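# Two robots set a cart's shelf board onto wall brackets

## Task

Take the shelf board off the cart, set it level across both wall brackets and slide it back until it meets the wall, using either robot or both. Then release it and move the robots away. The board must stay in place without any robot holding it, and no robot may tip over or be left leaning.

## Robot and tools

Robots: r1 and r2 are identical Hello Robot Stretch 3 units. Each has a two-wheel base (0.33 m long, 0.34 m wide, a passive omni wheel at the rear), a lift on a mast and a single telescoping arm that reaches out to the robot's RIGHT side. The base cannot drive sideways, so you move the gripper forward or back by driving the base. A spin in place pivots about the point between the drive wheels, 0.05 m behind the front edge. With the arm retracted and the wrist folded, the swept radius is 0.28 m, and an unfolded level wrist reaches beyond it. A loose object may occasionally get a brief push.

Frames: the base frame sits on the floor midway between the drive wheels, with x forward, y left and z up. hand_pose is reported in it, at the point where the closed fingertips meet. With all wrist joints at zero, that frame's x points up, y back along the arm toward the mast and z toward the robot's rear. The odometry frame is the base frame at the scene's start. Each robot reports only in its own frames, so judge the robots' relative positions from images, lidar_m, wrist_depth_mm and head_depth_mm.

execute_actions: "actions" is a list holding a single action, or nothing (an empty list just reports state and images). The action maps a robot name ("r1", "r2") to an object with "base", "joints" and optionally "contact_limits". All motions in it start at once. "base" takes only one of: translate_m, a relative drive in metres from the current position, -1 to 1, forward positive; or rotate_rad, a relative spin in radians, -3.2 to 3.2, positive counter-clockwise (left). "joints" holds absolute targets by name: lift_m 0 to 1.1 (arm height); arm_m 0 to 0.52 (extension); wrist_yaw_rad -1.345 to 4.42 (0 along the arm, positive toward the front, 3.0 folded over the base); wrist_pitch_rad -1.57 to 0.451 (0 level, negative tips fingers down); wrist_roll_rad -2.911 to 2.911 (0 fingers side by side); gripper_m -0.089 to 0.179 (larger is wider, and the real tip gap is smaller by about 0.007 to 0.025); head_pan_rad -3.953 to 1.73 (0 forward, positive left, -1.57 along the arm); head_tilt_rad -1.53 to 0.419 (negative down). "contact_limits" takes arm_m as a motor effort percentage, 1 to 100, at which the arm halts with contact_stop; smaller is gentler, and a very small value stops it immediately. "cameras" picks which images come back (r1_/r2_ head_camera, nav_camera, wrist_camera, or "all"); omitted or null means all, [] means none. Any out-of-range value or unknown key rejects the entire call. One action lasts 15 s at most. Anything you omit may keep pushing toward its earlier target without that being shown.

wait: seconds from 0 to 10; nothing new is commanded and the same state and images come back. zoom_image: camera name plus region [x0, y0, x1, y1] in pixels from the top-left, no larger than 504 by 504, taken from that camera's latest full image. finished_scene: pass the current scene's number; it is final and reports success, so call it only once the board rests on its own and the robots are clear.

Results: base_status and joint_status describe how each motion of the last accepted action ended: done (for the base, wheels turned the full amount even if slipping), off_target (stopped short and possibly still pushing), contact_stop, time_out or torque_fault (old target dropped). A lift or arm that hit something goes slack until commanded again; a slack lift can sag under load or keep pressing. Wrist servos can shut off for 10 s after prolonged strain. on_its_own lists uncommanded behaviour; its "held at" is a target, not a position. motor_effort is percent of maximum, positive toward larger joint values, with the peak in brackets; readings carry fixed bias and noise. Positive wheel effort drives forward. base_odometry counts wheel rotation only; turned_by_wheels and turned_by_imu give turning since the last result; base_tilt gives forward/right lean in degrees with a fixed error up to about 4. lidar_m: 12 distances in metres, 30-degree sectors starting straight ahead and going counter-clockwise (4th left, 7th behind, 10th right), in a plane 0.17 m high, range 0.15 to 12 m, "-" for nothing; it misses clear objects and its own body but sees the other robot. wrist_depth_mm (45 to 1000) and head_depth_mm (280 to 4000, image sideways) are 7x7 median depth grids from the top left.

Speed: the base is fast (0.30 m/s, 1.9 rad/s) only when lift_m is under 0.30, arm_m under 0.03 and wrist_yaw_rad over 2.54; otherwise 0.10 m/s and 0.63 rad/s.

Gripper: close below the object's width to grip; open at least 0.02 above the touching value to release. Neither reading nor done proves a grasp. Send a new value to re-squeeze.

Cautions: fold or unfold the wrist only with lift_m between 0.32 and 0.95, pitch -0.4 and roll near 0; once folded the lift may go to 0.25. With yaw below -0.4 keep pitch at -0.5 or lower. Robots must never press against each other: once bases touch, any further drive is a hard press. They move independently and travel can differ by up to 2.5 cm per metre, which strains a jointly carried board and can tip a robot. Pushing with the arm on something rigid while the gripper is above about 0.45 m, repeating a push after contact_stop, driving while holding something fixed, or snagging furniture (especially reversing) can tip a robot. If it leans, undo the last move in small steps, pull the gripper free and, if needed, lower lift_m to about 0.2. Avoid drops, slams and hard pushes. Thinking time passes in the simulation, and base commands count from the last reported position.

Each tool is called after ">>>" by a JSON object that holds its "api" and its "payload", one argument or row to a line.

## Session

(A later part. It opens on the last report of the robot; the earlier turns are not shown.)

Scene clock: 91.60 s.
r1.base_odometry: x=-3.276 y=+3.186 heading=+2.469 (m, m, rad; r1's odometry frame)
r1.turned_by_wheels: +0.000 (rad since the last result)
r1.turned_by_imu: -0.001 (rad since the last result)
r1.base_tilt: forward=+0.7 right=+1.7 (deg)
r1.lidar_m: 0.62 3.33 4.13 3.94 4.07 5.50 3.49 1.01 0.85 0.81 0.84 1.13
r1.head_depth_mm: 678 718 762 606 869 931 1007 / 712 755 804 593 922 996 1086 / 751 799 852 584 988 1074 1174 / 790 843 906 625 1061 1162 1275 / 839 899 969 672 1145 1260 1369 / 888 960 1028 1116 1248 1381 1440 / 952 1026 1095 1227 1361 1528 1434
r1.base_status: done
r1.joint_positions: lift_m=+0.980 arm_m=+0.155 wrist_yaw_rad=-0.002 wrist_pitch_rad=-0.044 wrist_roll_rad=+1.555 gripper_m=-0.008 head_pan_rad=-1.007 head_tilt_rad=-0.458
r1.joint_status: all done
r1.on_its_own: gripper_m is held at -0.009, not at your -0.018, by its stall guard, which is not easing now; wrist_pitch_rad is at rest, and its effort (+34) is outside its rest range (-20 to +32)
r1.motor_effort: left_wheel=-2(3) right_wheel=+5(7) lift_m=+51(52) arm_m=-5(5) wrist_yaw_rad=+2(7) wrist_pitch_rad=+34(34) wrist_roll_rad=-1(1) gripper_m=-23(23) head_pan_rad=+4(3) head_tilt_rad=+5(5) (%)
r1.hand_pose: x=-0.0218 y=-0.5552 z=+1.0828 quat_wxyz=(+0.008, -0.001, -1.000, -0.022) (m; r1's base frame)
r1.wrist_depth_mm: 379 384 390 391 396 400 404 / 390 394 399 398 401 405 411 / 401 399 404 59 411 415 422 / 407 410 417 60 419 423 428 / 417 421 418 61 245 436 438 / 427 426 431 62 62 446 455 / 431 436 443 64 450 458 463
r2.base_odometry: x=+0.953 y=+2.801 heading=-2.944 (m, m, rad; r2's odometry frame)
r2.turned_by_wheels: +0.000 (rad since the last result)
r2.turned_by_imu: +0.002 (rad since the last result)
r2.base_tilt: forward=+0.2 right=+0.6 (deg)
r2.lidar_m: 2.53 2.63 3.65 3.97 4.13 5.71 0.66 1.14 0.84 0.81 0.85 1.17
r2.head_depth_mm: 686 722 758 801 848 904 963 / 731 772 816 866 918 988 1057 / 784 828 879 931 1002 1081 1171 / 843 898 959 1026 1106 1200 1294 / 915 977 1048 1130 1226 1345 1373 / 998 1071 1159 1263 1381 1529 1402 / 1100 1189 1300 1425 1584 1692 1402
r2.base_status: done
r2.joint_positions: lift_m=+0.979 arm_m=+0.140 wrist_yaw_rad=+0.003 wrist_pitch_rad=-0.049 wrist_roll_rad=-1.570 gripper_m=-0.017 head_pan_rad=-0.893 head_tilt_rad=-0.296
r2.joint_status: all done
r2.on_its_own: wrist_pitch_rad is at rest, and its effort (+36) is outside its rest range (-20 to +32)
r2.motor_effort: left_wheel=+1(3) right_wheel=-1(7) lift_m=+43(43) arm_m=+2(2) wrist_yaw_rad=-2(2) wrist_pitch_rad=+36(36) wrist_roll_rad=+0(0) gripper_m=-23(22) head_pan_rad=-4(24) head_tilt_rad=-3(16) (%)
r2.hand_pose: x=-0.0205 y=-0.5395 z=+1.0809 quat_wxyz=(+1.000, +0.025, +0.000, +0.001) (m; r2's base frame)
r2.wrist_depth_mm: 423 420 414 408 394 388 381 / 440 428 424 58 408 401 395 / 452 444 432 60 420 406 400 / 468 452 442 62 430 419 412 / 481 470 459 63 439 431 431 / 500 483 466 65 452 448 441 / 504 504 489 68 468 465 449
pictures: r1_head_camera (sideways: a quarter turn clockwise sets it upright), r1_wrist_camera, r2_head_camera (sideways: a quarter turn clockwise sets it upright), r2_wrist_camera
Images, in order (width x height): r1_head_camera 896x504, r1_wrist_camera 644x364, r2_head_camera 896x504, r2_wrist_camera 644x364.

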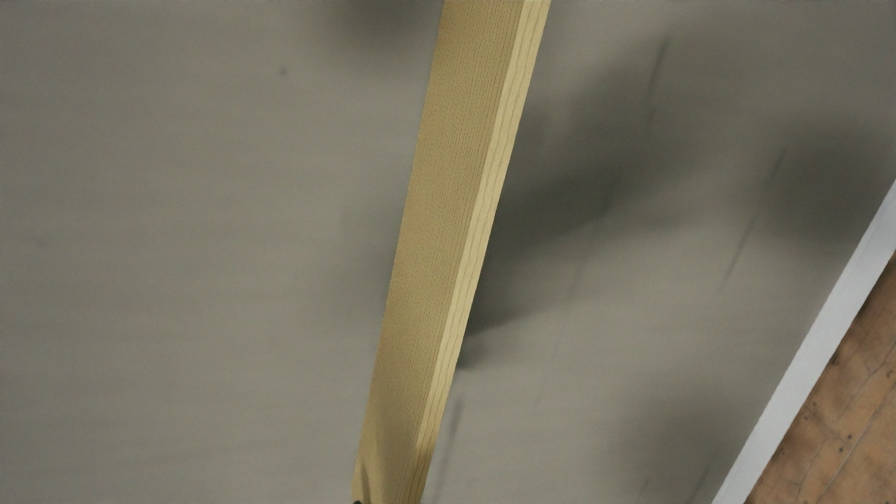

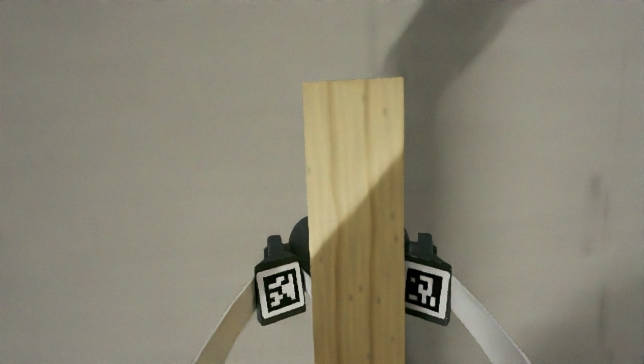

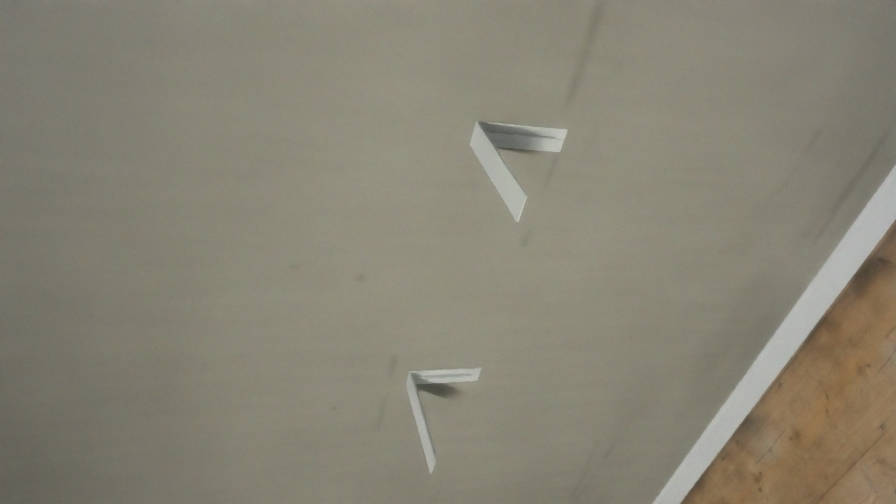

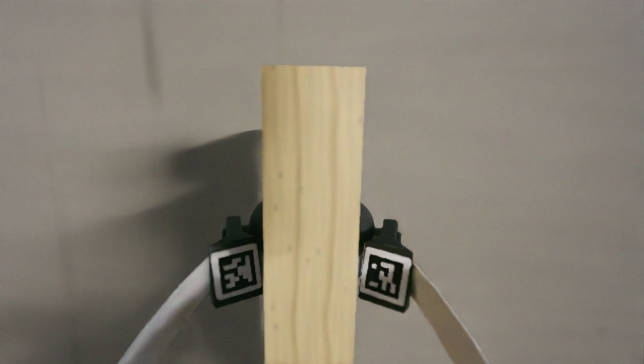

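>>> {"api": "execute_actions", "payload": {
  "actions": [
    {"r1": {"base": {"translate_m": 0.9}, "joints": {"head_pan_rad": -1.2, "head_tilt_rad": -0.4}}, "r2": {"base": {"translate_m": 0.897}, "joints": {"arm_m": 0.16, "head_pan_rad": -1.75, "head_tilt_rad": -0.4}}}
  ],
  "cameras": ["r1_head_camera", "r1_wrist_camera", "r2_head_camera", "r2_wrist_camera"]
}}

Scene clock: 102.77 s.
r1.base_odometry: x=-3.980 y=+3.746 heading=+2.469 (m, m, rad; r1's odometry frame)
r1.turned_by_wheels: +0.000 (rad since the last result)
r1.turned_by_imu: -0.001 (rad since the last result)
r1.base_tilt: forward=+0.7 right=+1.8 (deg)
r1.lidar_m: 0.63 0.63 3.24 3.97 4.12 5.54 1.87 1.15 0.83 0.79 0.82 1.10
r1.head_depth_mm: 641 676 715 746 475 875 930 / 663 700 741 772 836 901 971 / 685 724 769 792 874 942 1021 / 707 750 794 821 914 986 1074 / 731 777 830 688 961 1038 1128 / 759 810 866 678 1005 1091 1192 / 786 842 903 665 1057 1147 1267
r1.base_status: done
r1.joint_positions: lift_m=+0.980 arm_m=+0.155 wrist_yaw_rad=-0.002 wrist_pitch_rad=-0.044 wrist_roll_rad=+1.555 gripper_m=-0.008 head_pan_rad=-1.193 head_tilt_rad=-0.409
r1.joint_status: all done
r1.on_its_own: gripper_m is held at -0.009, not at your -0.018, by its stall guard, which is not easing now; wrist_pitch_rad is at rest, and its effort (+34) is outside its rest range (-20 to +32)
r1.motor_effort: left_wheel=-2(3) right_wheel=+5(10) lift_m=+52(51) arm_m=-5(5) wrist_yaw_rad=+1(4) wrist_pitch_rad=+34(34) wrist_roll_rad=-1(1) gripper_m=-23(23) head_pan_rad=-3(19) head_tilt_rad=+5(14) (%)
r1.hand_pose: x=-0.0218 y=-0.5552 z=+1.0828 quat_wxyz=(+0.008, -0.001, -1.000, -0.022) (m; r1's base frame)
r1.wrist_depth_mm: 364 366 371 371 375 379 385 / 370 372 378 377 382 386 390 / 379 386 383 60 394 397 404 / 389 390 394 61 402 405 410 / 394 397 403 62 234 415 415 / 402 413 408 63 62 423 429 / 413 417 421 64 412 435 439
r2.base_odometry: x=+0.073 y=+2.625 heading=-2.944 (m, m, rad; r2's odometry frame)
r2.turned_by_wheels: +0.000 (rad since the last result)
r2.turned_by_imu: +0.001 (rad since the last result)
r2.base_tilt: forward=+0.3 right=+0.3 (deg)
r2.lidar_m: 1.63 1.70 2.34 3.95 4.12 5.72 0.66 1.16 0.85 0.82 0.86 1.18
r2.head_depth_mm: 716 780 852 593 - - 1294 / 701 762 834 595 - 1169 1273 / 687 747 814 - - 1128 1246 / 673 730 797 - - 1098 1218 / 661 714 778 - - 1074 1194 / 648 700 760 551 937 1025 1160 / 637 687 744 804 916 991 1122
r2.base_status: done
r2.joint_positions: lift_m=+0.979 arm_m=+0.160 wrist_yaw_rad=+0.003 wrist_pitch_rad=-0.049 wrist_roll_rad=-1.570 gripper_m=-0.017 head_pan_rad=-1.743 head_tilt_rad=-0.395
r2.joint_status: all done
r2.on_its_own: wrist_pitch_rad is at rest, and its effort (+36) is outside its rest range (-20 to +32)
r2.motor_effort: left_wheel=+1(5) right_wheel=-1(5) lift_m=+43(43) arm_m=+2(2) wrist_yaw_rad=-2(3) wrist_pitch_rad=+36(36) wrist_roll_rad=+0(0) gripper_m=-23(22) head_pan_rad=-3(37) head_tilt_rad=-4(20) (%)
r2.hand_pose: x=-0.0204 y=-0.5595 z=+1.0809 quat_wxyz=(+1.000, +0.025, +0.000, +0.002) (m; r2's base frame)
r2.wrist_depth_mm: 415 408 401 398 387 383 373 / 431 415 411 58 399 392 383 / 436 435 341 59 411 401 396 / 456 444 432 61 417 416 405 / 470 459 445 63 428 424 419 / 482 474 462 65 442 439 427 / 504 489 479 68 457 446 442
pictures: r1_head_camera (sideways: a quarter turn clockwise sets it upright), r1_wrist_camera, r2_head_camera (sideways: a quarter turn clockwise sets it upright), r2_wrist_camera
Images, in order (width x height): r1_head_camera 896x504, r1_wrist_camera 644x364, r2_head_camera 896x504, r2_wrist_camera 644x364.

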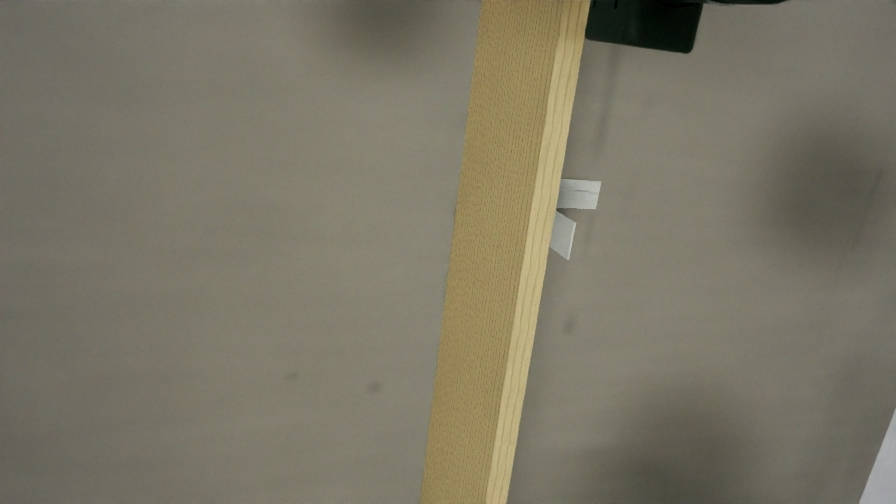

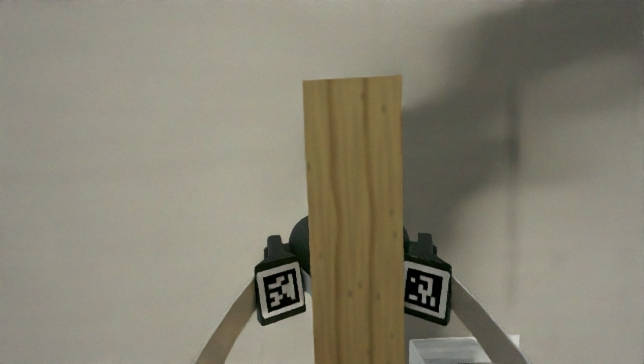

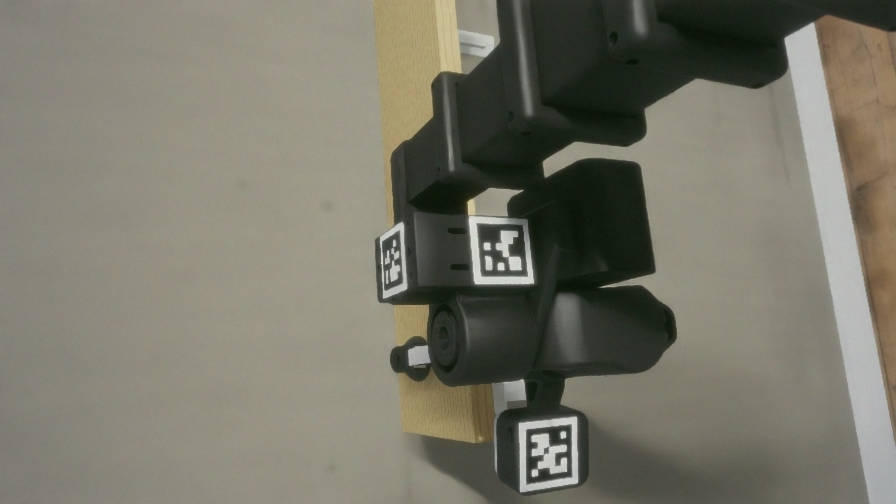

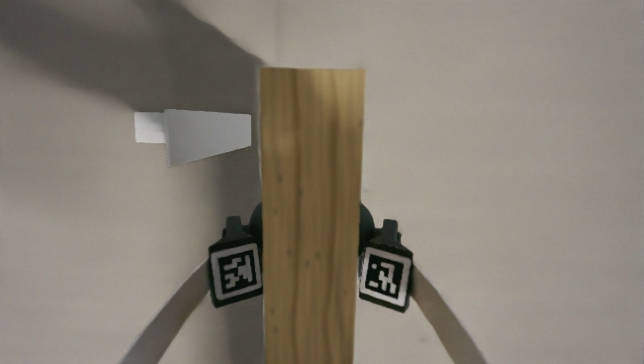

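>>> {"api": "zoom_image", "payload": {
  "camera": "r1_wrist_camera",
  "region": [380, 290, 560, 364]
}}

>>> {"api": "zoom_image", "payload": {
  "camera": "r2_wrist_camera",
  "region": [110, 80, 290, 200]
}}

Region (380, 290, 560, 364) of r1_wrist_camera's 644x364 image, scaled by 2.800; it fills the top 207 rows of this view, and the rest is white.

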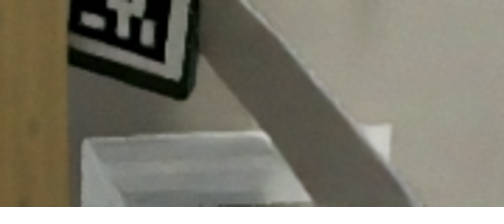

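Region (110, 80, 290, 200) of r2_wrist_camera's 644x364 image, scaled by 2.800.

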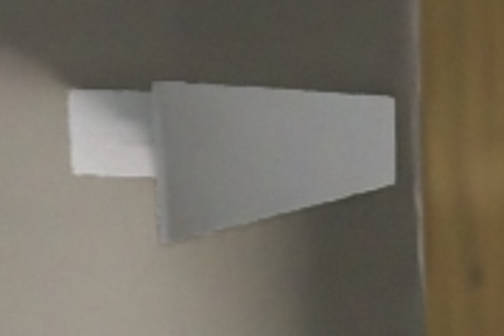

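>>> {"api": "execute_actions", "payload": {
  "actions": [
    {"r1": {"base": {"translate_m": 0.128}}, "r2": {"base": {"translate_m": 0.128}}}
  ],
  "cameras": ["r1_wrist_camera", "r2_wrist_camera"]
}}

>>> {"api": "execute_actions", "payload": {
  "actions": [
    {"r1": {"joints": {"arm_m": 0.255, "head_pan_rad": -1.35, "head_tilt_rad": -0.45}}, "r2": {"joints": {"arm_m": 0.285, "head_pan_rad": -1.85, "head_tilt_rad": -0.45}}}
  ],
  "cameras": ["r1_head_camera", "r1_wrist_camera", "r2_head_camera", "r2_wrist_camera"]
}}

Scene clock: 106.57 s.
r1.base_odometry: x=-4.080 y=+3.826 heading=+2.469 (m, m, rad; r1's odometry frame)
r1.turned_by_wheels: +0.000 (rad since the last result)
r1.turned_by_imu: +0.000 (rad since the last result)
r1.base_tilt: forward=+0.7 right=+1.7 (deg)
r1.lidar_m: 0.63 0.63 3.04 3.98 4.10 5.55 1.99 1.15 0.83 0.79 0.82 1.10
r1.head_depth_mm: 639 674 712 744 475 870 925 / 659 697 738 768 626 900 967 / 681 720 765 787 872 939 1018 / 705 747 795 819 910 982 1068 / 730 775 825 689 952 1029 1130 / 754 807 861 679 998 1088 1189 / 784 837 899 666 1054 1147 1264
r1.base_status: done
r1.joint_positions: lift_m=+0.980 arm_m=+0.155 wrist_yaw_rad=-0.001 wrist_pitch_rad=-0.044 wrist_roll_rad=+1.555 gripper_m=-0.008 head_pan_rad=-1.193 head_tilt_rad=-0.409
r1.joint_status: not commanded
r1.on_its_own: gripper_m is held at -0.009, not at your -0.018, by its stall guard, which is not easing now; wrist_pitch_rad is at rest, and its effort (+34) is outside its rest range (-20 to +32)
r1.motor_effort: left_wheel=-1(2) right_wheel=+2(10) lift_m=+50(51) arm_m=-4(5) wrist_yaw_rad=+1(1) wrist_pitch_rad=+34(34) wrist_roll_rad=-1(1) gripper_m=-23(24) head_pan_rad=-4(3) head_tilt_rad=+5(5) (%)
r1.hand_pose: x=-0.0215 y=-0.5552 z=+1.0828 quat_wxyz=(+0.008, +0.000, -1.000, -0.022) (m; r1's base frame)
r1.wrist_depth_mm: 360 361 367 371 371 375 380 / 369 370 375 377 379 385 386 / 378 380 383 60 392 392 395 / 384 386 391 61 397 401 406 / 394 395 399 62 233 410 415 / 402 403 407 63 62 423 429 / 410 415 422 64 290 435 437
r2.base_odometry: x=-0.052 y=+2.599 heading=-2.944 (m, m, rad; r2's odometry frame)
r2.turned_by_wheels: +0.000 (rad since the last result)
r2.turned_by_imu: +0.001 (rad since the last result)
r2.base_tilt: forward=+0.1 right=+0.5 (deg)
r2.lidar_m: 1.50 1.57 2.15 3.94 4.13 5.70 0.66 1.15 0.85 0.82 0.86 1.18
r2.head_depth_mm: 717 780 848 592 - - 1301 / 702 763 836 594 - 1169 1277 / 688 746 815 - - 1132 1248 / 675 731 796 - - 1100 1216 / 661 715 779 - - 1070 1196 / 650 701 763 551 939 1028 1164 / 638 688 745 806 918 997 1127
r2.base_status: done
r2.joint_positions: lift_m=+0.979 arm_m=+0.160 wrist_yaw_rad=+0.003 wrist_pitch_rad=-0.049 wrist_roll_rad=-1.570 gripper_m=-0.017 head_pan_rad=-1.743 head_tilt_rad=-0.395
r2.joint_status: not commanded
r2.on_its_own: wrist_pitch_rad is at rest, and its effort (+36) is outside its rest range (-20 to +32)
r2.motor_effort: left_wheel=+0(5) right_wheel=+1(5) lift_m=+43(43) arm_m=+2(2) wrist_yaw_rad=-3(2) wrist_pitch_rad=+36(36) wrist_roll_rad=+0(0) gripper_m=-23(23) head_pan_rad=-4(4) head_tilt_rad=-4(4) (%)
r2.hand_pose: x=-0.0204 y=-0.5595 z=+1.0809 quat_wxyz=(+1.000, +0.025, +0.000, +0.002) (m; r2's base frame)
r2.wrist_depth_mm: 417 406 399 396 386 379 373 / 425 422 406 57 397 389 385 / 439 437 426 59 409 400 395 / 456 445 438 61 424 413 404 / 474 461 441 63 428 426 415 / 480 475 459 65 443 436 430 / 501 490 483 67 461 449 440
pictures: r1_wrist_camera, r2_wrist_camera
Images, in order (width x height): r1_wrist_camera 644x364, r2_wrist_camera 644x364.

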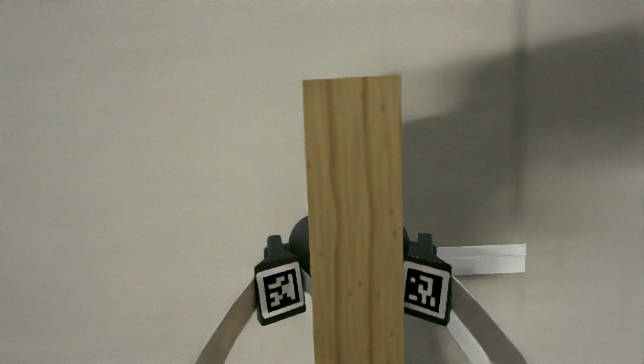

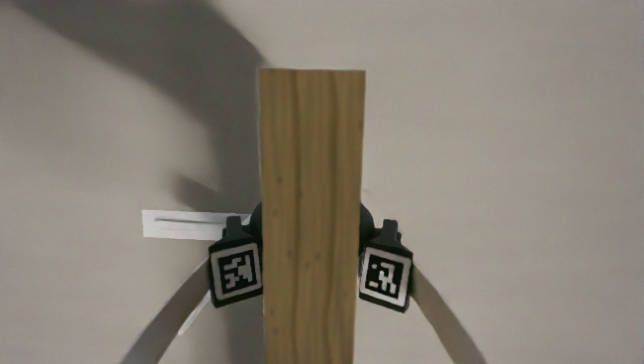

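Scene clock: 108.73 s.
r1.base_odometry: x=-4.080 y=+3.826 heading=+2.469 (m, m, rad; r1's odometry frame)
r1.turned_by_wheels: +0.000 (rad since the last result)
r1.turned_by_imu: +0.000 (rad since the last result)
r1.base_tilt: forward=+0.7 right=+1.8 (deg)
r1.lidar_m: 0.63 0.63 3.06 3.95 4.10 5.51 1.99 1.15 0.83 0.79 0.82 1.10
r1.head_depth_mm: 636 675 720 - - 899 983 / 645 688 735 658 867 924 1008 / 658 702 750 726 869 947 1038 / 669 714 766 714 893 974 1071 / 682 729 782 808 919 998 1104 / 696 744 799 781 939 1030 1140 / 710 760 817 772 964 1059 1174
r1.base_status: not commanded
r1.joint_positions: lift_m=+0.980 arm_m=+0.255 wrist_yaw_rad=+0.003 wrist_pitch_rad=-0.044 wrist_roll_rad=+1.555 gripper_m=-0.008 head_pan_rad=-1.343 head_tilt_rad=-0.445
r1.joint_status: all done
r1.on_its_own: gripper_m is held at -0.009, not at your -0.018, by its stall guard, which is not easing now; wrist_pitch_rad is at rest, and its effort (+34) is outside its rest range (-20 to +32)
r1.motor_effort: left_wheel=+0(1) right_wheel=+0(2) lift_m=+51(51) arm_m=+5(6) wrist_yaw_rad=-2(2) wrist_pitch_rad=+34(34) wrist_roll_rad=-1(2) gripper_m=-23(23) head_pan_rad=-4(17) head_tilt_rad=-3(8) (%)
r1.hand_pose: x=-0.0207 y=-0.6546 z=+1.0828 quat_wxyz=(+0.008, +0.001, -1.000, -0.022) (m; r1's base frame)
r1.wrist_depth_mm: 267 272 274 276 278 278 286 / 275 276 278 279 283 287 290 / 281 284 286 58 290 293 295 / 286 289 291 59 295 299 302 / 293 297 298 60 180 308 310 / 301 300 307 62 61 311 314 / 308 309 311 64 288 322 328
r2.base_odometry: x=-0.052 y=+2.599 heading=-2.944 (m, m, rad; r2's odometry frame)
r2.turned_by_wheels: +0.000 (rad since the last result)
r2.turned_by_imu: +0.000 (rad since the last result)
r2.base_tilt: forward=+0.1 right=+0.6 (deg)
r2.lidar_m: 1.50 1.56 2.15 3.94 4.14 5.66 0.66 1.15 0.85 0.82 0.86 1.18
r2.head_depth_mm: 757 835 887 1050 - - - / 734 808 856 986 - 1363 1244 / 713 779 820 - 1111 1272 1268 / 690 753 802 939 1042 1191 1268 / 670 730 772 925 994 1132 1235 / 651 707 750 - 954 1081 1198 / 633 686 728 841 918 1032 1168
r2.base_status: not commanded
r2.joint_positions: lift_m=+0.979 arm_m=+0.285 wrist_yaw_rad=-0.004 wrist_pitch_rad=-0.049 wrist_roll_rad=-1.570 gripper_m=-0.017 head_pan_rad=-1.843 head_tilt_rad=-0.444
r2.joint_status: all done
r2.on_its_own: wrist_pitch_rad is at rest, and its effort (+35) is outside its rest range (-20 to +32)
r2.motor_effort: left_wheel=-1(1) right_wheel=+3(3) lift_m=+42(43) arm_m=+2(1) wrist_yaw_rad=+3(3) wrist_pitch_rad=+35(35) wrist_roll_rad=+0(0) gripper_m=-23(23) head_pan_rad=-3(14) head_tilt_rad=-4(13) (%)
r2.hand_pose: x=-0.0223 y=-0.6845 z=+1.0809 quat_wxyz=(+1.000, +0.025, +0.000, -0.002) (m; r2's base frame)
r2.wrist_depth_mm: 290 286 281 275 271 268 260 / 299 295 287 59 278 273 267 / 306 300 296 60 285 281 273 / 318 312 304 62 292 288 284 / 325 323 312 64 300 298 292 / 340 330 190 66 309 307 300 / 349 342 332 68 324 313 307
pictures: r1_head_camera (sideways: a quarter turn clockwise sets it upright), r1_wrist_camera, r2_head_camera (sideways: a quarter turn clockwise sets it upright), r2_wrist_camera
Images, in order (width x height): r1_head_camera 896x504, r1_wrist_camera 644x364, r2_head_camera 896x504, r2_wrist_camera 644x364.

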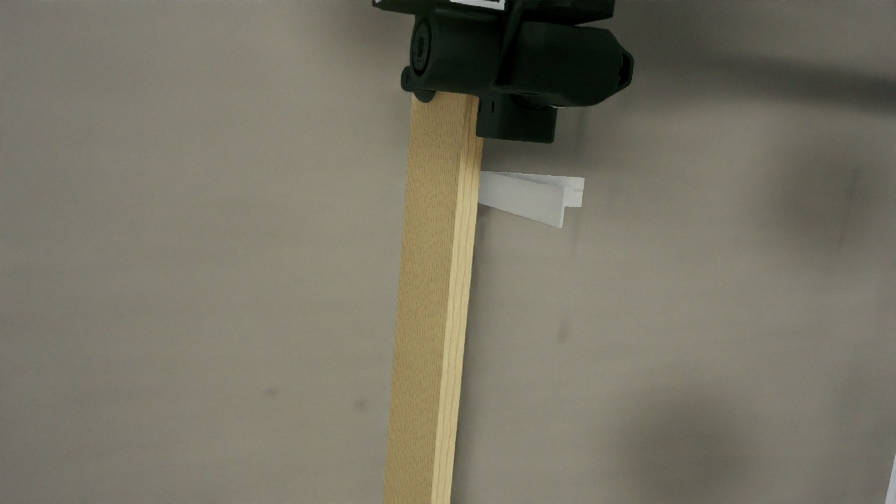

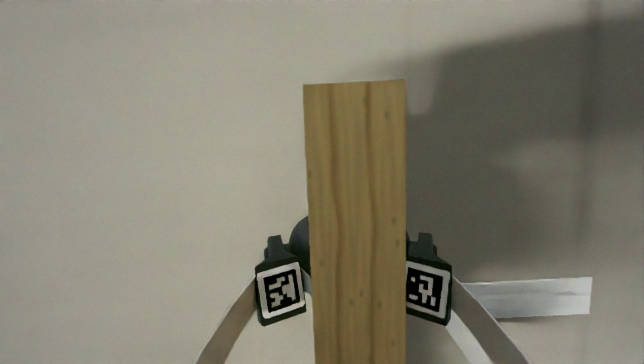

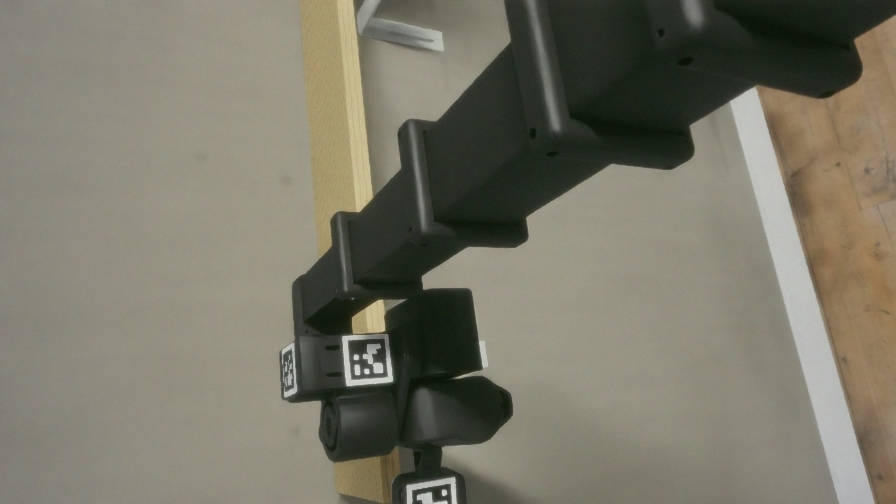

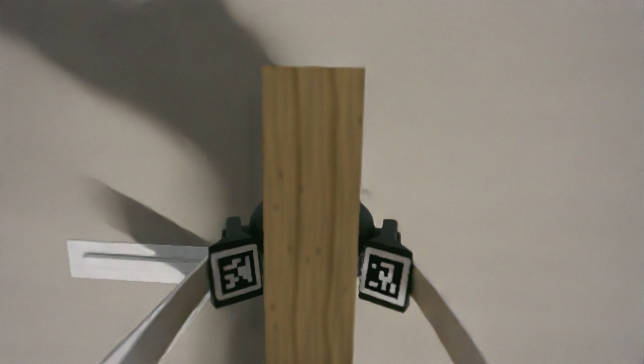

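>>> {"api": "execute_actions", "payload": {
  "actions": []
}}

Scene clock: 109.10 s.
r1.base_odometry: x=-4.080 y=+3.826 heading=+2.469 (m, m, rad; r1's odometry frame)
r1.turned_by_wheels: +0.000 (rad since the last result)
r1.turned_by_imu: +0.000 (rad since the last result)
r1.base_tilt: forward=+0.8 right=+1.7 (deg)
r1.lidar_m: 0.63 0.63 3.05 3.96 4.11 5.51 1.99 1.15 0.83 0.79 0.82 1.10
r1.head_depth_mm: 635 675 719 - - 901 982 / 646 687 733 660 870 926 1011 / 658 701 750 726 870 952 1041 / 671 715 766 716 891 973 1072 / 683 728 782 809 916 1002 1100 / 695 745 798 783 936 1030 1135 / 710 759 818 770 962 1063 1177
r1.base_status: not commanded
r1.joint_positions: lift_m=+0.980 arm_m=+0.255 wrist_yaw_rad=+0.003 wrist_pitch_rad=-0.044 wrist_roll_rad=+1.555 gripper_m=-0.008 head_pan_rad=-1.343 head_tilt_rad=-0.445
r1.joint_status: all done
r1.on_its_own: gripper_m is held at -0.009, not at your -0.018, by its stall guard, which is not easing now; wrist_pitch_rad is at rest, and its effort (+34) is outside its rest range (-20 to +32)
r1.motor_effort: left_wheel=+0(1) right_wheel=+0(2) lift_m=+51(51) arm_m=+4(6) wrist_yaw_rad=-2(2) wrist_pitch_rad=+34(34) wrist_roll_rad=-1(2) gripper_m=-23(23) head_pan_rad=-3(17) head_tilt_rad=-3(8) (%)
r1.hand_pose: x=-0.0207 y=-0.6546 z=+1.0828 quat_wxyz=(+0.008, +0.001, -1.000, -0.022) (m; r1's base frame)
r1.wrist_depth_mm: 269 271 273 275 279 280 282 / 274 277 280 278 282 286 289 / 279 281 286 57 288 294 296 / 286 289 293 59 296 299 303 / 293 297 299 60 180 306 311 / 300 304 304 62 61 312 316 / 307 310 313 64 287 321 327
r2.base_odometry: x=-0.052 y=+2.599 heading=-2.944 (m, m, rad; r2's odometry frame)
r2.turned_by_wheels: +0.000 (rad since the last result)
r2.turned_by_imu: +0.000 (rad since the last result)
r2.base_tilt: forward=+0.2 right=+0.4 (deg)
r2.lidar_m: 1.50 1.56 2.15 3.95 4.14 5.70 0.66 1.15 0.85 0.82 0.86 1.18
r2.head_depth_mm: 757 836 887 1050 - - - / 733 808 856 987 - 1362 1240 / 712 779 821 - 1112 1271 1269 / 690 755 801 938 1043 1190 1267 / 670 730 772 923 1000 1130 1232 / 651 708 750 - 954 1077 1201 / 634 685 727 842 916 1031 1170
r2.base_status: not commanded
r2.joint_positions: lift_m=+0.979 arm_m=+0.285 wrist_yaw_rad=-0.004 wrist_pitch_rad=-0.049 wrist_roll_rad=-1.570 gripper_m=-0.017 head_pan_rad=-1.843 head_tilt_rad=-0.444
r2.joint_status: all done
r2.on_its_own: wrist_pitch_rad is at rest, and its effort (+36) is outside its rest range (-20 to +32)
r2.motor_effort: left_wheel=-2(1) right_wheel=+3(3) lift_m=+43(43) arm_m=+1(1) wrist_yaw_rad=+3(3) wrist_pitch_rad=+36(35) wrist_roll_rad=+0(0) gripper_m=-23(23) head_pan_rad=-4(14) head_tilt_rad=-4(13) (%)
r2.hand_pose: x=-0.0223 y=-0.6845 z=+1.0809 quat_wxyz=(+1.000, +0.025, +0.000, -0.002) (m; r2's base frame)
r2.wrist_depth_mm: 290 284 280 276 271 267 261 / 298 291 286 59 278 272 268 / 306 301 297 60 287 280 275 / 319 312 304 62 296 291 285 / 326 322 314 64 303 296 290 / 341 331 189 66 310 306 300 / 350 344 337 68 322 313 309
pictures: r1_head_camera (sideways: a quarter turn clockwise sets it upright), r1_nav_camera (sideways: a quarter turn counterclockwise sets it upright), r1_wrist_camera, r2_head_camera (sideways: a quarter turn clockwise sets it upright), r2_nav_camera (sideways: a quarter turn counterclockwise sets it upright), r2_wrist_camera
Images, in order (width x height): r1_head_camera 896x504, r1_nav_camera 672x504, r1_wrist_camera 644x364, r2_head_camera 896x504, r2_nav_camera 672x504, r2_wrist_camera 644x364.

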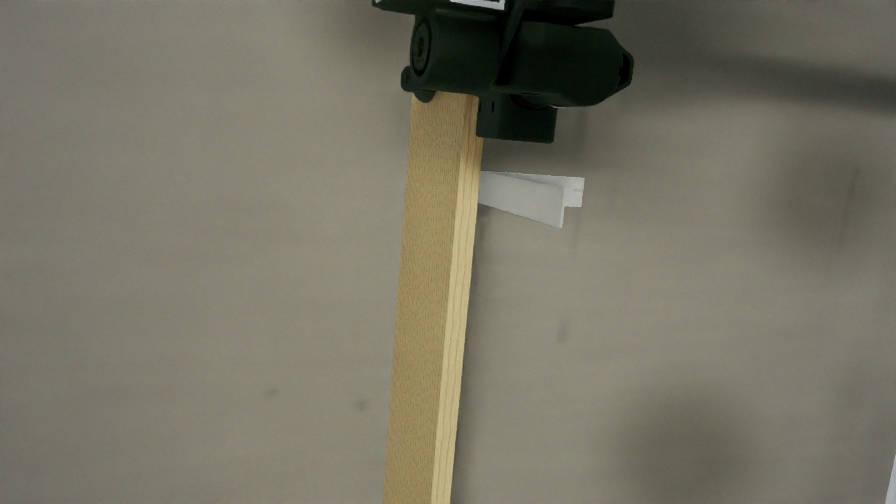

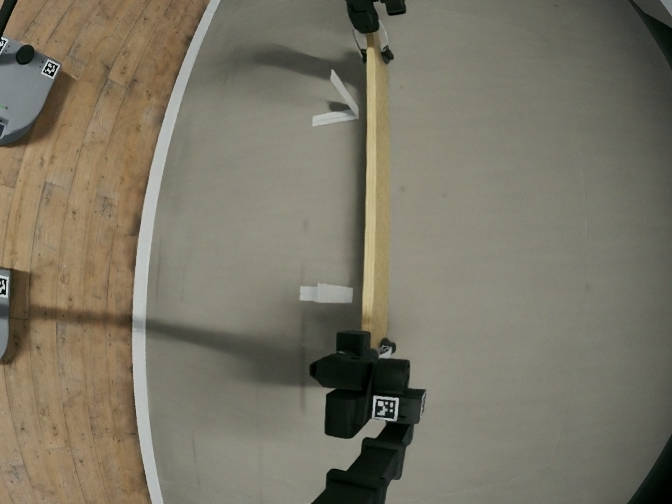

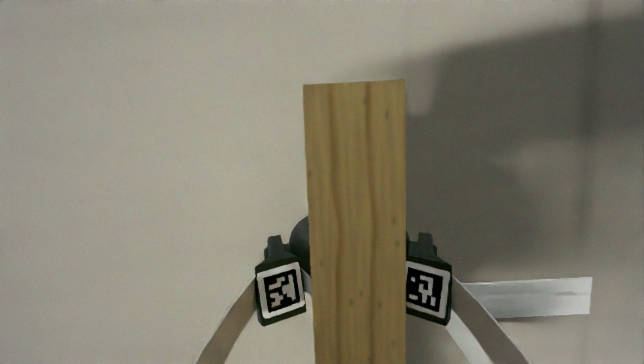

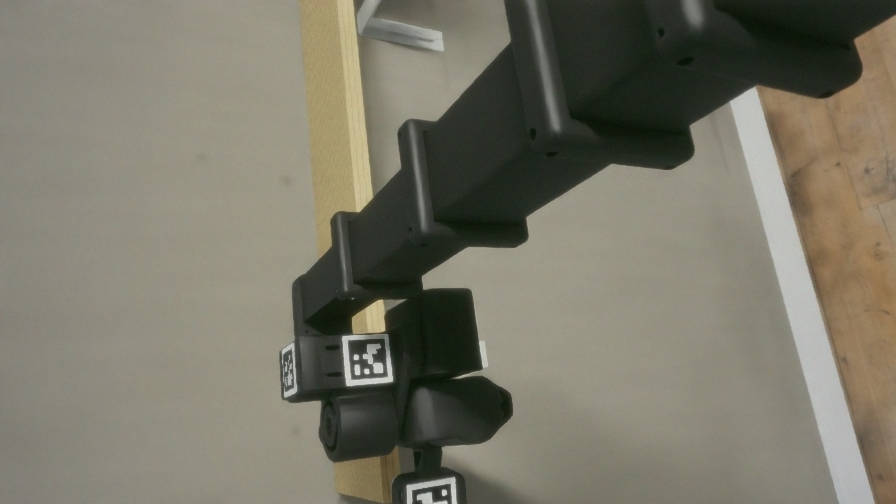

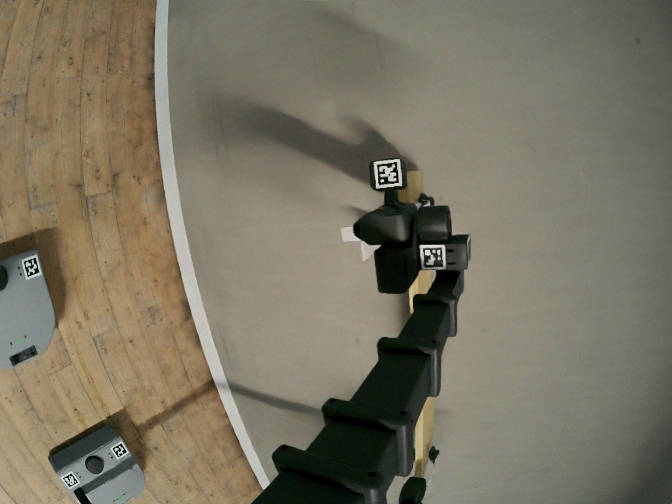

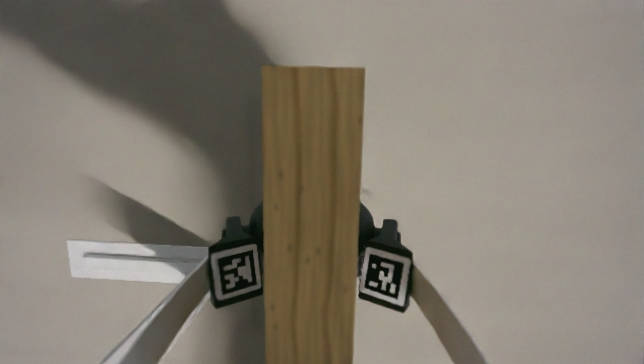

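>>> {"api": "execute_actions", "payload": {
  "actions": [
    {"r1": {"joints": {"lift_m": 0.905, "arm_m": 0.268}, "contact_limits": {"arm_m": 20}}, "r2": {"joints": {"lift_m": 0.904, "arm_m": 0.303}, "contact_limits": {"arm_m": 20}}}
  ],
  "cameras": ["r1_wrist_camera", "r2_wrist_camera", "r1_nav_camera", "r1_head_camera"]
}}

Scene clock: 110.90 s.
r1.base_odometry: x=-4.080 y=+3.826 heading=+2.469 (m, m, rad; r1's odometry frame)
r1.turned_by_wheels: +0.000 (rad since the last result)
r1.turned_by_imu: +0.000 (rad since the last result)
r1.base_tilt: forward=+0.7 right=+1.8 (deg)
r1.lidar_m: 0.63 0.63 3.06 3.97 4.09 5.52 1.99 1.15 0.83 0.79 0.82 1.10
r1.head_depth_mm: 635 673 720 761 - 920 981 / 645 687 734 776 - 936 1012 / 657 700 751 783 869 948 1038 / 671 715 765 797 893 973 1071 / 682 730 782 816 917 997 1104 / 696 745 798 824 941 1031 1135 / 709 762 820 817 965 1057 1176
r1.base_status: not commanded
r1.joint_positions: lift_m=+0.905 arm_m=+0.268 wrist_yaw_rad=+0.003 wrist_pitch_rad=-0.043 wrist_roll_rad=+1.555 gripper_m=-0.008 head_pan_rad=-1.343 head_tilt_rad=-0.445
r1.joint_status: all done
r1.on_its_own: gripper_m is held at -0.009, not at your -0.018, by its stall guard, which is not easing now; wrist_pitch_rad is at rest, and its effort (+34) is outside its rest range (-20 to +32)
r1.motor_effort: left_wheel=+0(0) right_wheel=-1(2) lift_m=+43(48) arm_m=+5(8) wrist_yaw_rad=-2(2) wrist_pitch_rad=+34(34) wrist_roll_rad=-1(1) gripper_m=-23(23) head_pan_rad=-4(3) head_tilt_rad=-2(1) (%)
r1.contact_limits: arm_m 20 (drawing in: default 34, maximum 55; extending or still: default 46, maximum 75)
r1.hand_pose: x=-0.0206 y=-0.6676 z=+1.0082 quat_wxyz=(+0.008, +0.002, -1.000, -0.022) (m; r1's base frame)
r1.wrist_depth_mm: 257 257 262 263 265 268 272 / 262 263 267 266 269 274 277 / 267 271 273 57 277 280 284 / 272 274 279 58 282 286 290 / 279 283 284 60 174 294 296 / 286 288 290 61 61 300 305 / 293 298 298 64 293 310 311
r2.base_odometry: x=-0.052 y=+2.599 heading=-2.944 (m, m, rad; r2's odometry frame)
r2.turned_by_wheels: +0.000 (rad since the last result)
r2.turned_by_imu: +0.000 (rad since the last result)
r2.base_tilt: forward=+0.2 right=+0.7 (deg)
r2.lidar_m: 1.50 1.56 2.16 3.96 4.15 5.74 0.66 1.16 0.85 0.82 0.86 1.18
r2.head_depth_mm: 757 834 901 1051 1203 1362 - / 734 807 879 1002 1132 - - / 710 779 852 961 - - 1236 / 689 753 818 714 1043 1189 1262 / 669 729 802 - 1013 1135 1235 / 652 707 774 - 980 1082 1202 / 633 687 749 725 922 1033 1173
r2.base_status: not commanded
r2.joint_positions: lift_m=+0.904 arm_m=+0.303 wrist_yaw_rad=-0.006 wrist_pitch_rad=-0.049 wrist_roll_rad=-1.570 gripper_m=-0.017 head_pan_rad=-1.843 head_tilt_rad=-0.444
r2.joint_status: all done
r2.on_its_own: wrist_pitch_rad is at rest, and its effort (+36) is outside its rest range (-20 to +32)
r2.motor_effort: left_wheel=-2(2) right_wheel=+4(4) lift_m=+37(44) arm_m=+2(7) wrist_yaw_rad=+4(4) wrist_pitch_rad=+36(36) wrist_roll_rad=+0(0) gripper_m=-23(23) head_pan_rad=-4(4) head_tilt_rad=-4(4) (%)
r2.contact_limits: arm_m 20 (drawing in: default 16, maximum 26; extending or still: default 23, maximum 37)
r2.hand_pose: x=-0.0226 y=-0.7025 z=+1.0062 quat_wxyz=(+1.000, +0.025, +0.000, -0.003) (m; r2's base frame)
r2.wrist_depth_mm: 272 266 261 259 254 249 245 / 279 276 271 59 261 257 251 / 290 282 277 60 267 264 258 / 299 294 287 62 277 271 268 / 311 300 294 64 283 279 274 / 315 312 184 66 291 288 282 / 327 324 314 68 302 296 290
pictures: r1_head_camera (sideways: a quarter turn clockwise sets it upright), r1_nav_camera (sideways: a quarter turn counterclockwise sets it upright), r1_wrist_camera, r2_wrist_camera
Images, in order (width x height): r1_head_camera 896x504, r1_nav_camera 672x504, r1_wrist_camera 644x364, r2_wrist_camera 644x364.

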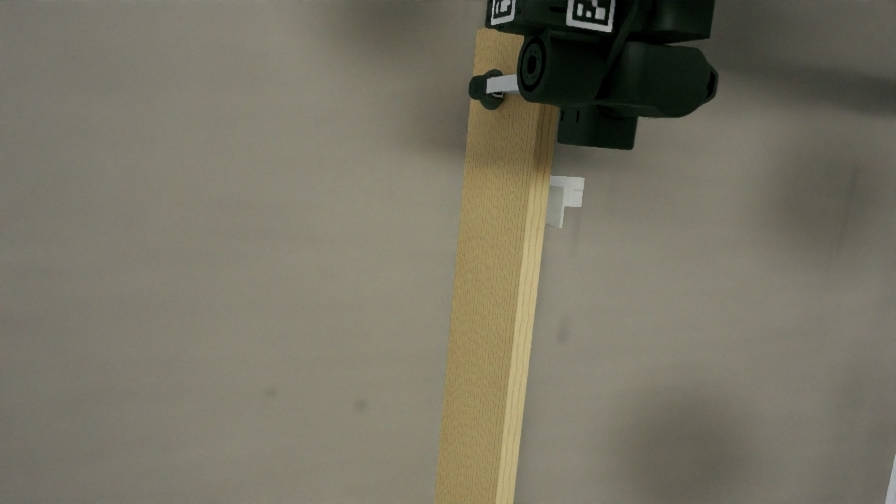

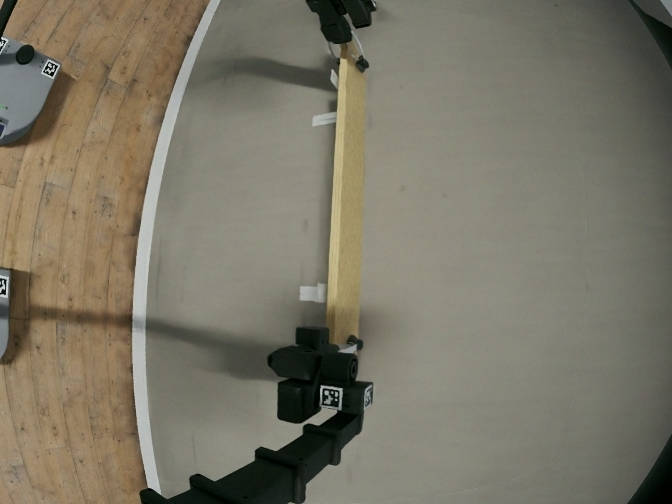

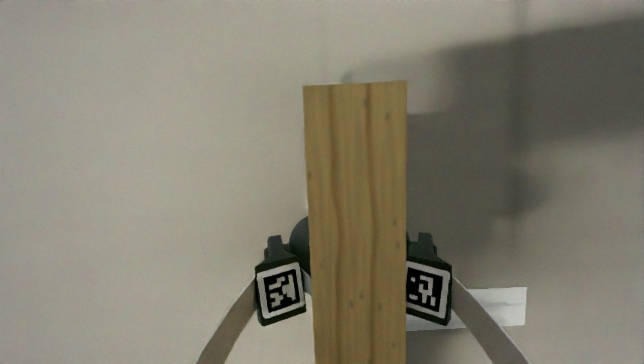

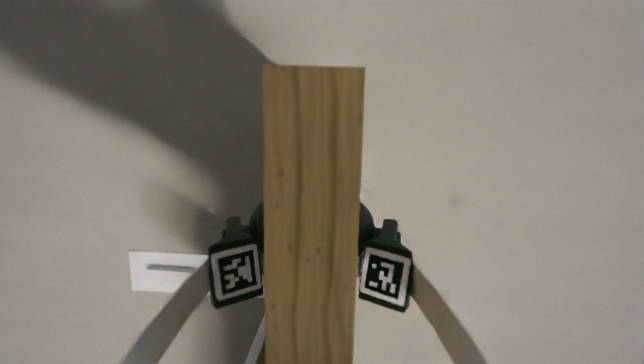

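>>> {"api": "execute_actions", "payload": {
  "actions": [
    {"r1": {"joints": {"lift_m": 0.887}}, "r2": {"joints": {"lift_m": 0.886}}}
  ],
  "cameras": ["r1_wrist_camera", "r2_wrist_camera", "r1_nav_camera", "r1_head_camera"]
}}

Scene clock: 111.90 s.
r1.base_odometry: x=-4.080 y=+3.826 heading=+2.469 (m, m, rad; r1's odometry frame)
r1.turned_by_wheels: +0.000 (rad since the last result)
r1.turned_by_imu: +0.000 (rad since the last result)
r1.base_tilt: forward=+0.8 right=+1.7 (deg)
r1.lidar_m: 0.63 0.63 3.05 3.96 4.10 5.54 1.99 1.15 0.83 0.79 0.81 1.10
r1.head_depth_mm: 634 674 721 762 - 928 983 / 645 686 735 774 619 942 1013 / 657 701 748 790 870 948 1039 / 670 716 766 801 893 971 1067 / 683 728 782 814 914 998 1104 / 696 743 800 836 940 1031 1138 / 710 761 820 840 963 1061 1174
r1.base_status: not commanded
r1.joint_positions: lift_m=+0.887 arm_m=+0.268 wrist_yaw_rad=+0.004 wrist_pitch_rad=-0.026 wrist_roll_rad=+1.555 gripper_m=-0.008 head_pan_rad=-1.343 head_tilt_rad=-0.445
r1.joint_status: all done
r1.on_its_own: gripper_m is held at -0.009, not at your -0.018, by its stall guard, which is not easing now
r1.motor_effort: left_wheel=+0(0) right_wheel=-2(2) lift_m=+42(43) arm_m=+4(5) wrist_yaw_rad=-2(3) wrist_pitch_rad=+27(34) wrist_roll_rad=-1(1) gripper_m=-22(23) head_pan_rad=-3(3) head_tilt_rad=-3(3) (%)
r1.hand_pose: x=-0.0204 y=-0.6682 z=+0.9946 quat_wxyz=(+0.008, +0.002, -1.000, -0.014) (m; r1's base frame)
r1.wrist_depth_mm: 258 261 260 263 263 265 266 / 265 265 267 267 268 271 271 / 271 272 272 57 272 276 278 / 277 278 281 58 279 284 286 / 283 284 284 60 173 291 291 / 292 292 293 61 61 297 298 / 296 298 301 63 290 305 309
r2.base_odometry: x=-0.052 y=+2.599 heading=-2.944 (m, m, rad; r2's odometry frame)
r2.turned_by_wheels: +0.000 (rad since the last result)
r2.turned_by_imu: +0.000 (rad since the last result)
r2.base_tilt: forward=+0.3 right=+0.6 (deg)
r2.lidar_m: 1.50 1.56 2.16 3.94 4.12 5.71 0.66 1.15 0.85 0.82 0.86 1.18
r2.head_depth_mm: 758 836 916 1052 1202 1375 - / 735 806 880 1004 1145 1275 - / 712 780 848 962 1051 - 1239 / 689 754 830 774 - 1214 1267 / 671 730 802 - 1025 1135 1237 / 650 708 775 - 985 1077 1202 / 634 686 748 719 933 1034 1169
r2.base_status: not commanded
r2.joint_positions: lift_m=+0.886 arm_m=+0.303 wrist_yaw_rad=-0.006 wrist_pitch_rad=-0.026 wrist_roll_rad=-1.570 gripper_m=-0.017 head_pan_rad=-1.843 head_tilt_rad=-0.444
r2.joint_status: all done
r2.motor_effort: left_wheel=-2(3) right_wheel=+5(4) lift_m=+34(36) arm_m=+2(2) wrist_yaw_rad=+3(4) wrist_pitch_rad=+26(35) wrist_roll_rad=+0(0) gripper_m=-22(23) head_pan_rad=-3(4) head_tilt_rad=-5(4) (%)
r2.hand_pose: x=-0.0226 y=-0.7033 z=+0.9940 quat_wxyz=(+1.000, +0.013, +0.000, -0.003) (m; r2's base frame)
r2.wrist_depth_mm: 266 262 258 255 254 253 249 / 272 271 265 59 262 259 256 / 281 279 273 60 270 265 262 / 290 289 282 62 277 273 268 / 301 296 291 64 281 281 279 / 311 305 294 66 291 291 288 / 322 315 312 68 305 299 295
pictures: r1_head_camera (sideways: a quarter turn clockwise sets it upright), r1_nav_camera (sideways: a quarter turn counterclockwise sets it upright), r1_wrist_camera, r2_wrist_camera
Images, in order (width x height): r1_head_camera 896x504, r1_nav_camera 672x504, r1_wrist_camera 644x364, r2_wrist_camera 644x364.

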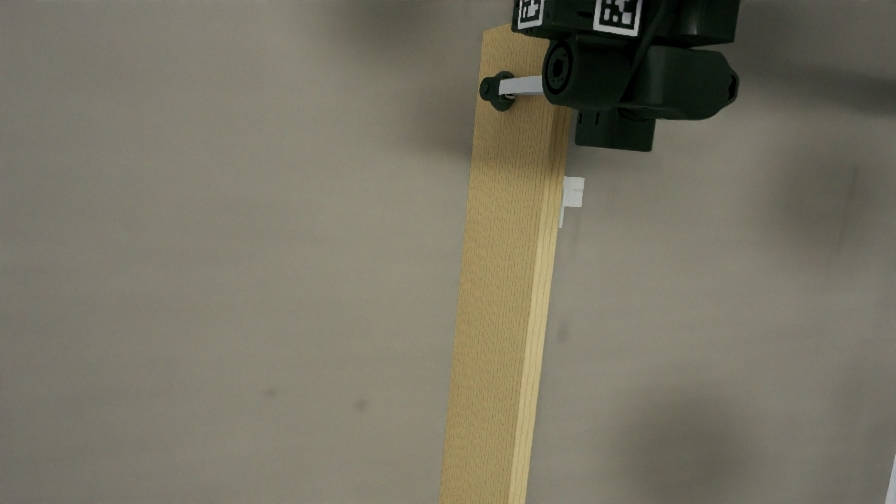

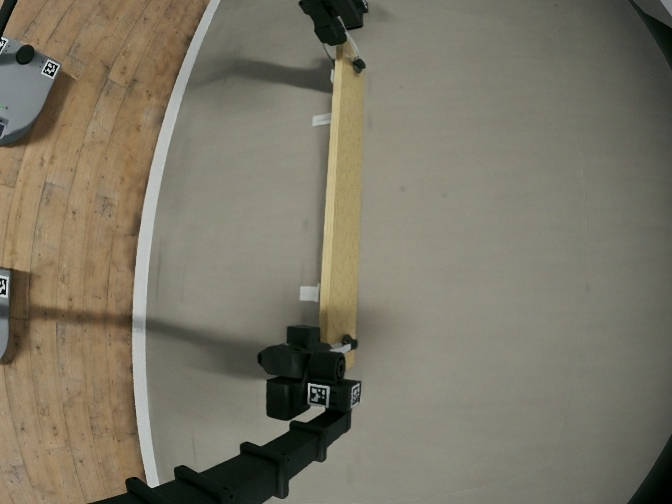

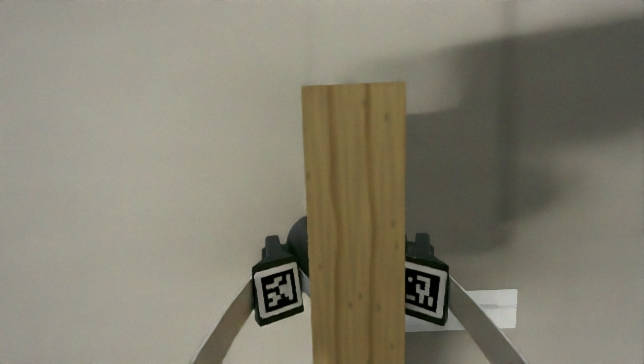

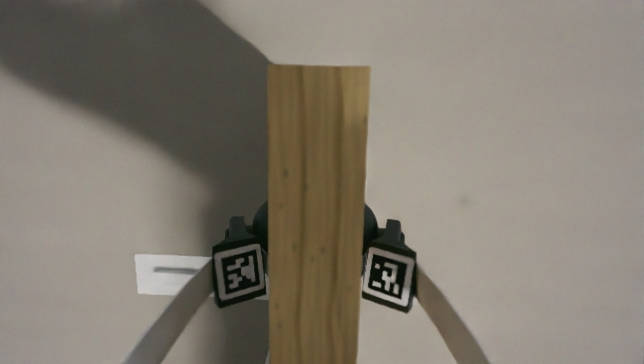

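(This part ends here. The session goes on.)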